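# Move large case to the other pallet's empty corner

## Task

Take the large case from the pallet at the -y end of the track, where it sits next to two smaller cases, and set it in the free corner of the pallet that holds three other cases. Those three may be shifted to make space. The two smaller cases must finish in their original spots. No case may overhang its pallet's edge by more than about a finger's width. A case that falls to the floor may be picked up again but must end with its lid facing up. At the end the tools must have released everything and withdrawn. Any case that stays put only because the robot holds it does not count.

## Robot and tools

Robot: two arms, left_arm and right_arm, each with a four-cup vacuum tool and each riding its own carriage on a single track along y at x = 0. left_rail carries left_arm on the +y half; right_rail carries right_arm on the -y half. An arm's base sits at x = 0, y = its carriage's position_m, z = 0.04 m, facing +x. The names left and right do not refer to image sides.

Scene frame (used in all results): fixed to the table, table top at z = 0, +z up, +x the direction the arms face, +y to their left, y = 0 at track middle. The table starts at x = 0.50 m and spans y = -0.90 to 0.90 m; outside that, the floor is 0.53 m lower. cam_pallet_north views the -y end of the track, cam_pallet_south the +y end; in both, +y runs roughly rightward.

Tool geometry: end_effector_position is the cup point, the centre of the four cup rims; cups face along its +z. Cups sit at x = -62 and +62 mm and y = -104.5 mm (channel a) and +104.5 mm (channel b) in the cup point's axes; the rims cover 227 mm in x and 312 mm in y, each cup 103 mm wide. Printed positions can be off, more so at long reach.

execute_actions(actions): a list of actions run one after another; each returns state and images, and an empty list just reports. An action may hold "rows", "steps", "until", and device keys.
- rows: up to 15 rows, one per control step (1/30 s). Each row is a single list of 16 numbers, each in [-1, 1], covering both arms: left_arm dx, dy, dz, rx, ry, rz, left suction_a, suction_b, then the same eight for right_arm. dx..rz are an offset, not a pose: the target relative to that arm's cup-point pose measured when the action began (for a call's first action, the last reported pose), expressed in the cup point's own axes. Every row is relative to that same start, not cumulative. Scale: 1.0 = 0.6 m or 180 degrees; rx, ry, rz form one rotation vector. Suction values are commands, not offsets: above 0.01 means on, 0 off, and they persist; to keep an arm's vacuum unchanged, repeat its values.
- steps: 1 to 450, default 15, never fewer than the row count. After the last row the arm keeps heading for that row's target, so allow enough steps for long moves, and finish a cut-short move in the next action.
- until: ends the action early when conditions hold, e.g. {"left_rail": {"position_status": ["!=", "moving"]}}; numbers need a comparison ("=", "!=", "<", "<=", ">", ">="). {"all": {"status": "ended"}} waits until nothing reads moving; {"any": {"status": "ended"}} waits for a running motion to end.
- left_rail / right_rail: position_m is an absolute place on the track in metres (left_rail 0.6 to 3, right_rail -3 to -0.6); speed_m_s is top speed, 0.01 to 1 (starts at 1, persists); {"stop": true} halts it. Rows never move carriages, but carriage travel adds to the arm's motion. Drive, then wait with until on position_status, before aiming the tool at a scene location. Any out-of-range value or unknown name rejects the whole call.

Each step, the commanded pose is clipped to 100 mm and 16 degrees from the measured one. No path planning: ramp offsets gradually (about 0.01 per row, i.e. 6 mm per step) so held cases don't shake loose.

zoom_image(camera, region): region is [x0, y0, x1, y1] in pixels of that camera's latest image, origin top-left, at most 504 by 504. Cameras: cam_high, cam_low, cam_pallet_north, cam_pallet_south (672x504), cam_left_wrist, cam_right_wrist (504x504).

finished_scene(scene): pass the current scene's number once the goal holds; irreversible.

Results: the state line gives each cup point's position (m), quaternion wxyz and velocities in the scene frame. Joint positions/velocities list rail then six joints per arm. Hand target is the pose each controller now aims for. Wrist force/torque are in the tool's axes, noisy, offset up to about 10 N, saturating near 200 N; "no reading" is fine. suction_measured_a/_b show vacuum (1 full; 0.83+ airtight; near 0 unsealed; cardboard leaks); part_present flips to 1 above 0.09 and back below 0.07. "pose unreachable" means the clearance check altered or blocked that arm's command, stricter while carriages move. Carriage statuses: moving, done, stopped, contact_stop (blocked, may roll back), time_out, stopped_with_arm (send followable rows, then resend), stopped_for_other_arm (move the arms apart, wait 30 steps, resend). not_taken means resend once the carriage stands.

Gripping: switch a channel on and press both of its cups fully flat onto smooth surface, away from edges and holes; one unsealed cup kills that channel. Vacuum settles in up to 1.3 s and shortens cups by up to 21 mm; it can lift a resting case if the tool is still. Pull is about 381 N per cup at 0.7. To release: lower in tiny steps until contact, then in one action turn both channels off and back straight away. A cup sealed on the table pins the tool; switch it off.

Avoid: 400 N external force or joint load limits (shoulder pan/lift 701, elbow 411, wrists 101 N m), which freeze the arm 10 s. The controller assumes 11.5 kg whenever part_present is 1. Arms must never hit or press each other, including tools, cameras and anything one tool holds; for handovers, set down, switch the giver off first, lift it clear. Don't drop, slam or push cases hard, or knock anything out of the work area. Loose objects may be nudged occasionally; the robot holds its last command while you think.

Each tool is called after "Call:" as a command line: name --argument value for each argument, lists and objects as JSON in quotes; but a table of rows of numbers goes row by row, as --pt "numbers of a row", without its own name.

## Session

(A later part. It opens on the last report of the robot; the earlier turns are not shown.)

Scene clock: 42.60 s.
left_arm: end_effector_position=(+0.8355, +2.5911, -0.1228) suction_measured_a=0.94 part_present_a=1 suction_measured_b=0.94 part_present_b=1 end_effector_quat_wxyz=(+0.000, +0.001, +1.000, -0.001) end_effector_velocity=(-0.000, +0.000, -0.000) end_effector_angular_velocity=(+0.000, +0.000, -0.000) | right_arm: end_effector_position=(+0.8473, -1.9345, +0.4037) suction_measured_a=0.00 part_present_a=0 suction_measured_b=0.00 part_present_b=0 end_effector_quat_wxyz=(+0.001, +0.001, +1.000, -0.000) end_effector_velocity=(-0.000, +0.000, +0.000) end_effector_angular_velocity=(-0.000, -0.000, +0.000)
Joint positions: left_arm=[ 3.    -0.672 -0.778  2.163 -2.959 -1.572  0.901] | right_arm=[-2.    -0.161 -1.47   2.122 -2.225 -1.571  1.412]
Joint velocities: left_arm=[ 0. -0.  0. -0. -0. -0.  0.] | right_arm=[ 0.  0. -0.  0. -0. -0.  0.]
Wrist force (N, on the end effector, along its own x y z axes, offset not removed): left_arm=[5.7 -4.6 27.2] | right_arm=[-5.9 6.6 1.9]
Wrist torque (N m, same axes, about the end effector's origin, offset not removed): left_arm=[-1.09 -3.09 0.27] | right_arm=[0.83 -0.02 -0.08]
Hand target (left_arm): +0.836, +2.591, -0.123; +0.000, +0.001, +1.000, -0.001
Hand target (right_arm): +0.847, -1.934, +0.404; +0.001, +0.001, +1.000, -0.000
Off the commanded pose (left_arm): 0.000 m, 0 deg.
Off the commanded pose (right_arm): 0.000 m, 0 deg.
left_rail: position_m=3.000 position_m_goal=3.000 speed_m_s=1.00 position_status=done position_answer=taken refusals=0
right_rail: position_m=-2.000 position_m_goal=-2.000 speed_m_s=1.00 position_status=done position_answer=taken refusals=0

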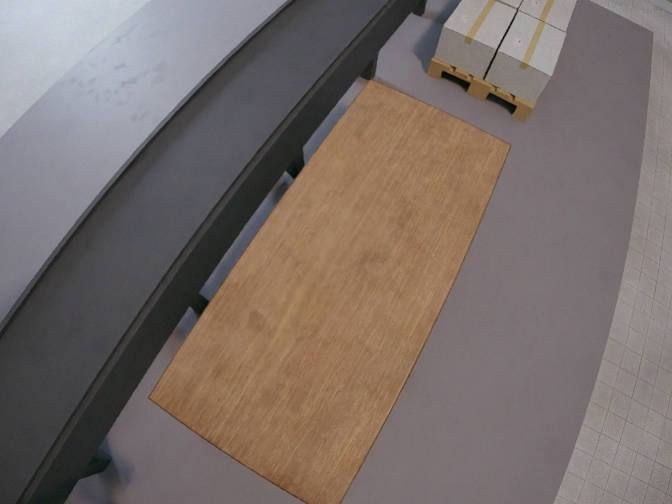

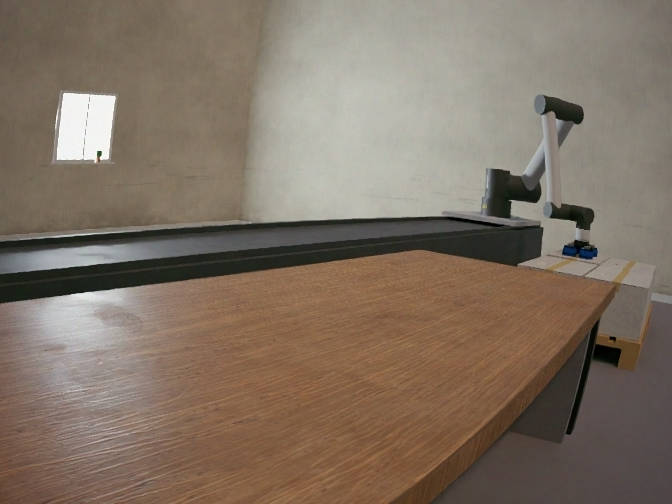

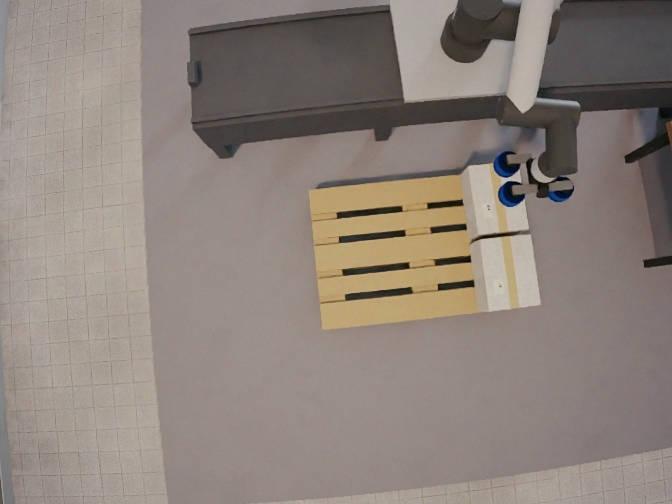

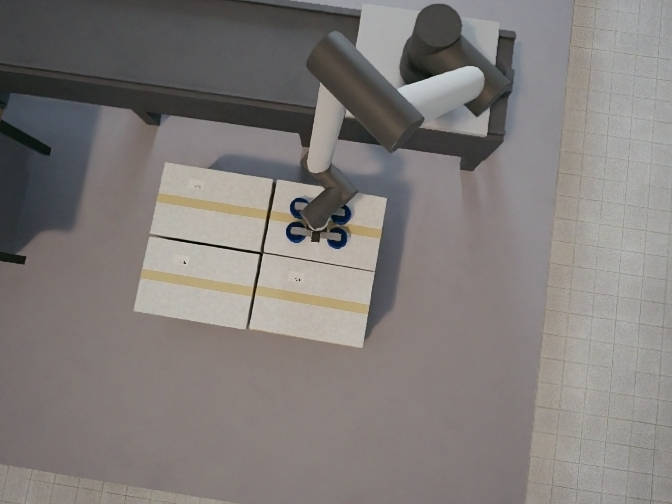

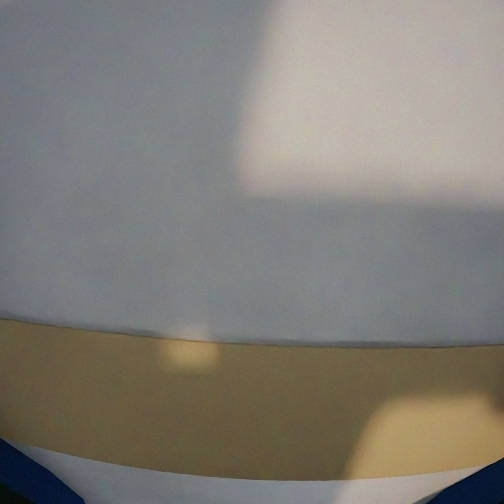

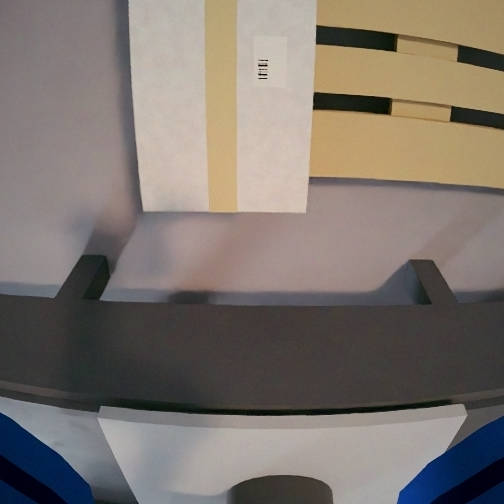

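Call:
execute_actions --actions '[{"rows":[[0,0,0.006,0,0,0,1,1,0,0,0,0,0,0,0,0]],"steps":12},{"rows":[[0,0,-0.5,0,0,0,0,0,0,0,0,0,0,0,0,0]],"steps":45}]'

Call:
finished_scene --scene 1

Scene clock: 44.60 s.
left_arm: end_effector_position=(+0.8352, +2.5912, +0.1741) suction_measured_a=0.01 part_present_a=0 suction_measured_b=0.01 part_present_b=0 end_effector_quat_wxyz=(+0.000, +0.001, +1.000, -0.001) end_effector_velocity=(-0.000, -0.000, +0.000) end_effector_angular_velocity=(+0.000, +0.000, -0.000) | right_arm: end_effector_position=(+0.8473, -1.9345, +0.4037) suction_measured_a=0.00 part_present_a=0 suction_measured_b=0.00 part_present_b=0 end_effector_quat_wxyz=(+0.001, +0.001, +1.000, -0.000) end_effector_velocity=(+0.000, -0.000, -0.000) end_effector_angular_velocity=(+0.000, +0.000, -0.000)
Joint positions: left_arm=[ 3.    -0.673 -1.162  2.143 -2.554 -1.572  0.901] | right_arm=[-2.    -0.161 -1.47   2.122 -2.225 -1.571  1.412]
Joint velocities: left_arm=[ 0.    -0.    -0.    -0.     0.001 -0.    -0.   ] | right_arm=[ 0. -0.  0. -0.  0. -0.  0.]
Wrist force (N, on the end effector, along its own x y z axes, offset not removed): left_arm=[4.9 3.2 0.7] | right_arm=[-5.9 5.2 1.8]
Wrist torque (N m, same axes, about the end effector's origin, offset not removed): left_arm=[0.39 -0.91 0.21] | right_arm=[0.66 0.05 -0.15]
Hand target (left_arm): +0.835, +2.591, +0.174; +0.000, +0.001, +1.000, -0.001
Hand target (right_arm): +0.847, -1.934, +0.404; +0.001, +0.001, +1.000, -0.000
Off the commanded pose (left_arm): 0.001 m, 0 deg.
Off the commanded pose (right_arm): 0.000 m, 0 deg.
left_rail: position_m=3.000 position_m_goal=3.000 speed_m_s=1.00 position_status=done position_answer=taken refusals=0
right_rail: position_m=-2.000 position_m_goal=-2.000 speed_m_s=1.00 position_status=done position_answer=taken refusals=0

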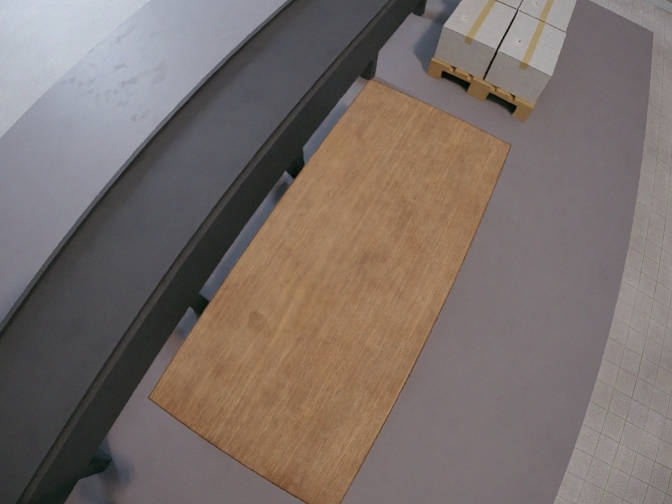

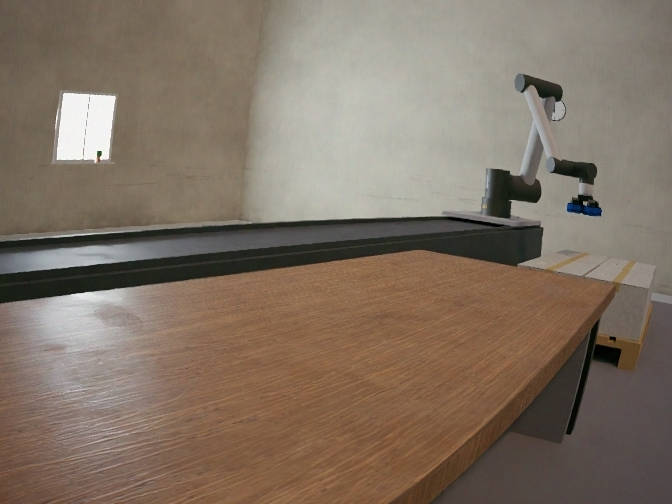

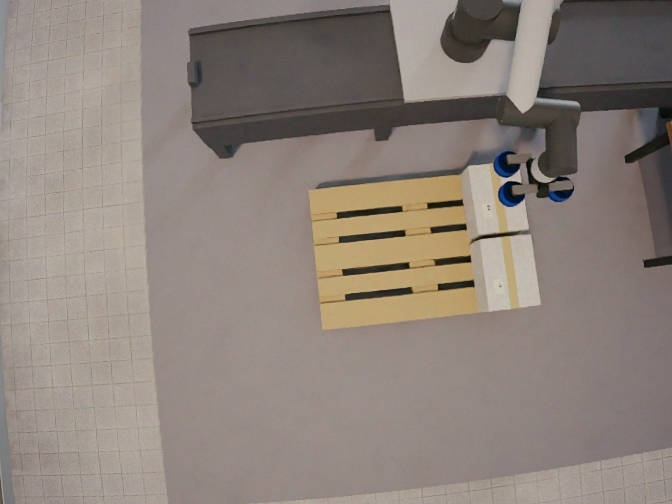

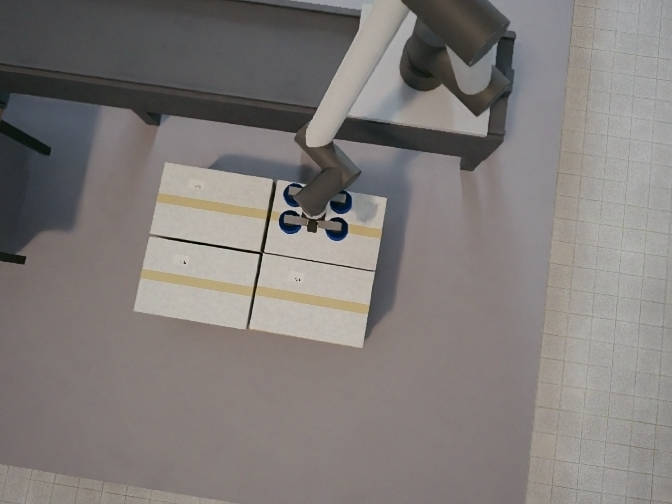

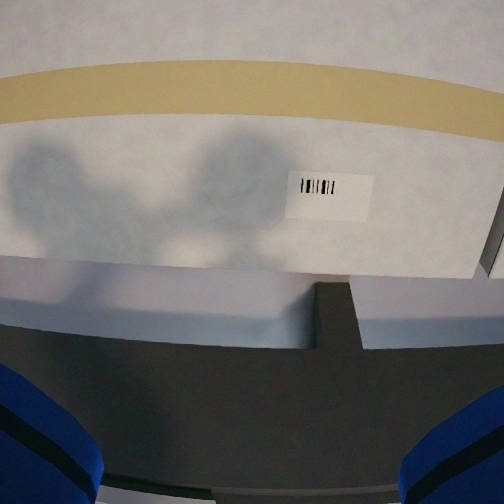

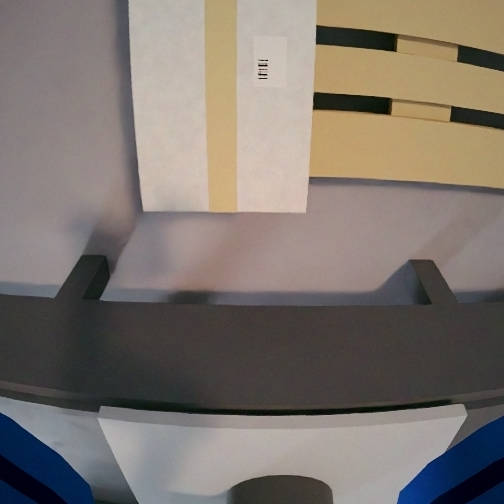

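The scene is finished: the task was done.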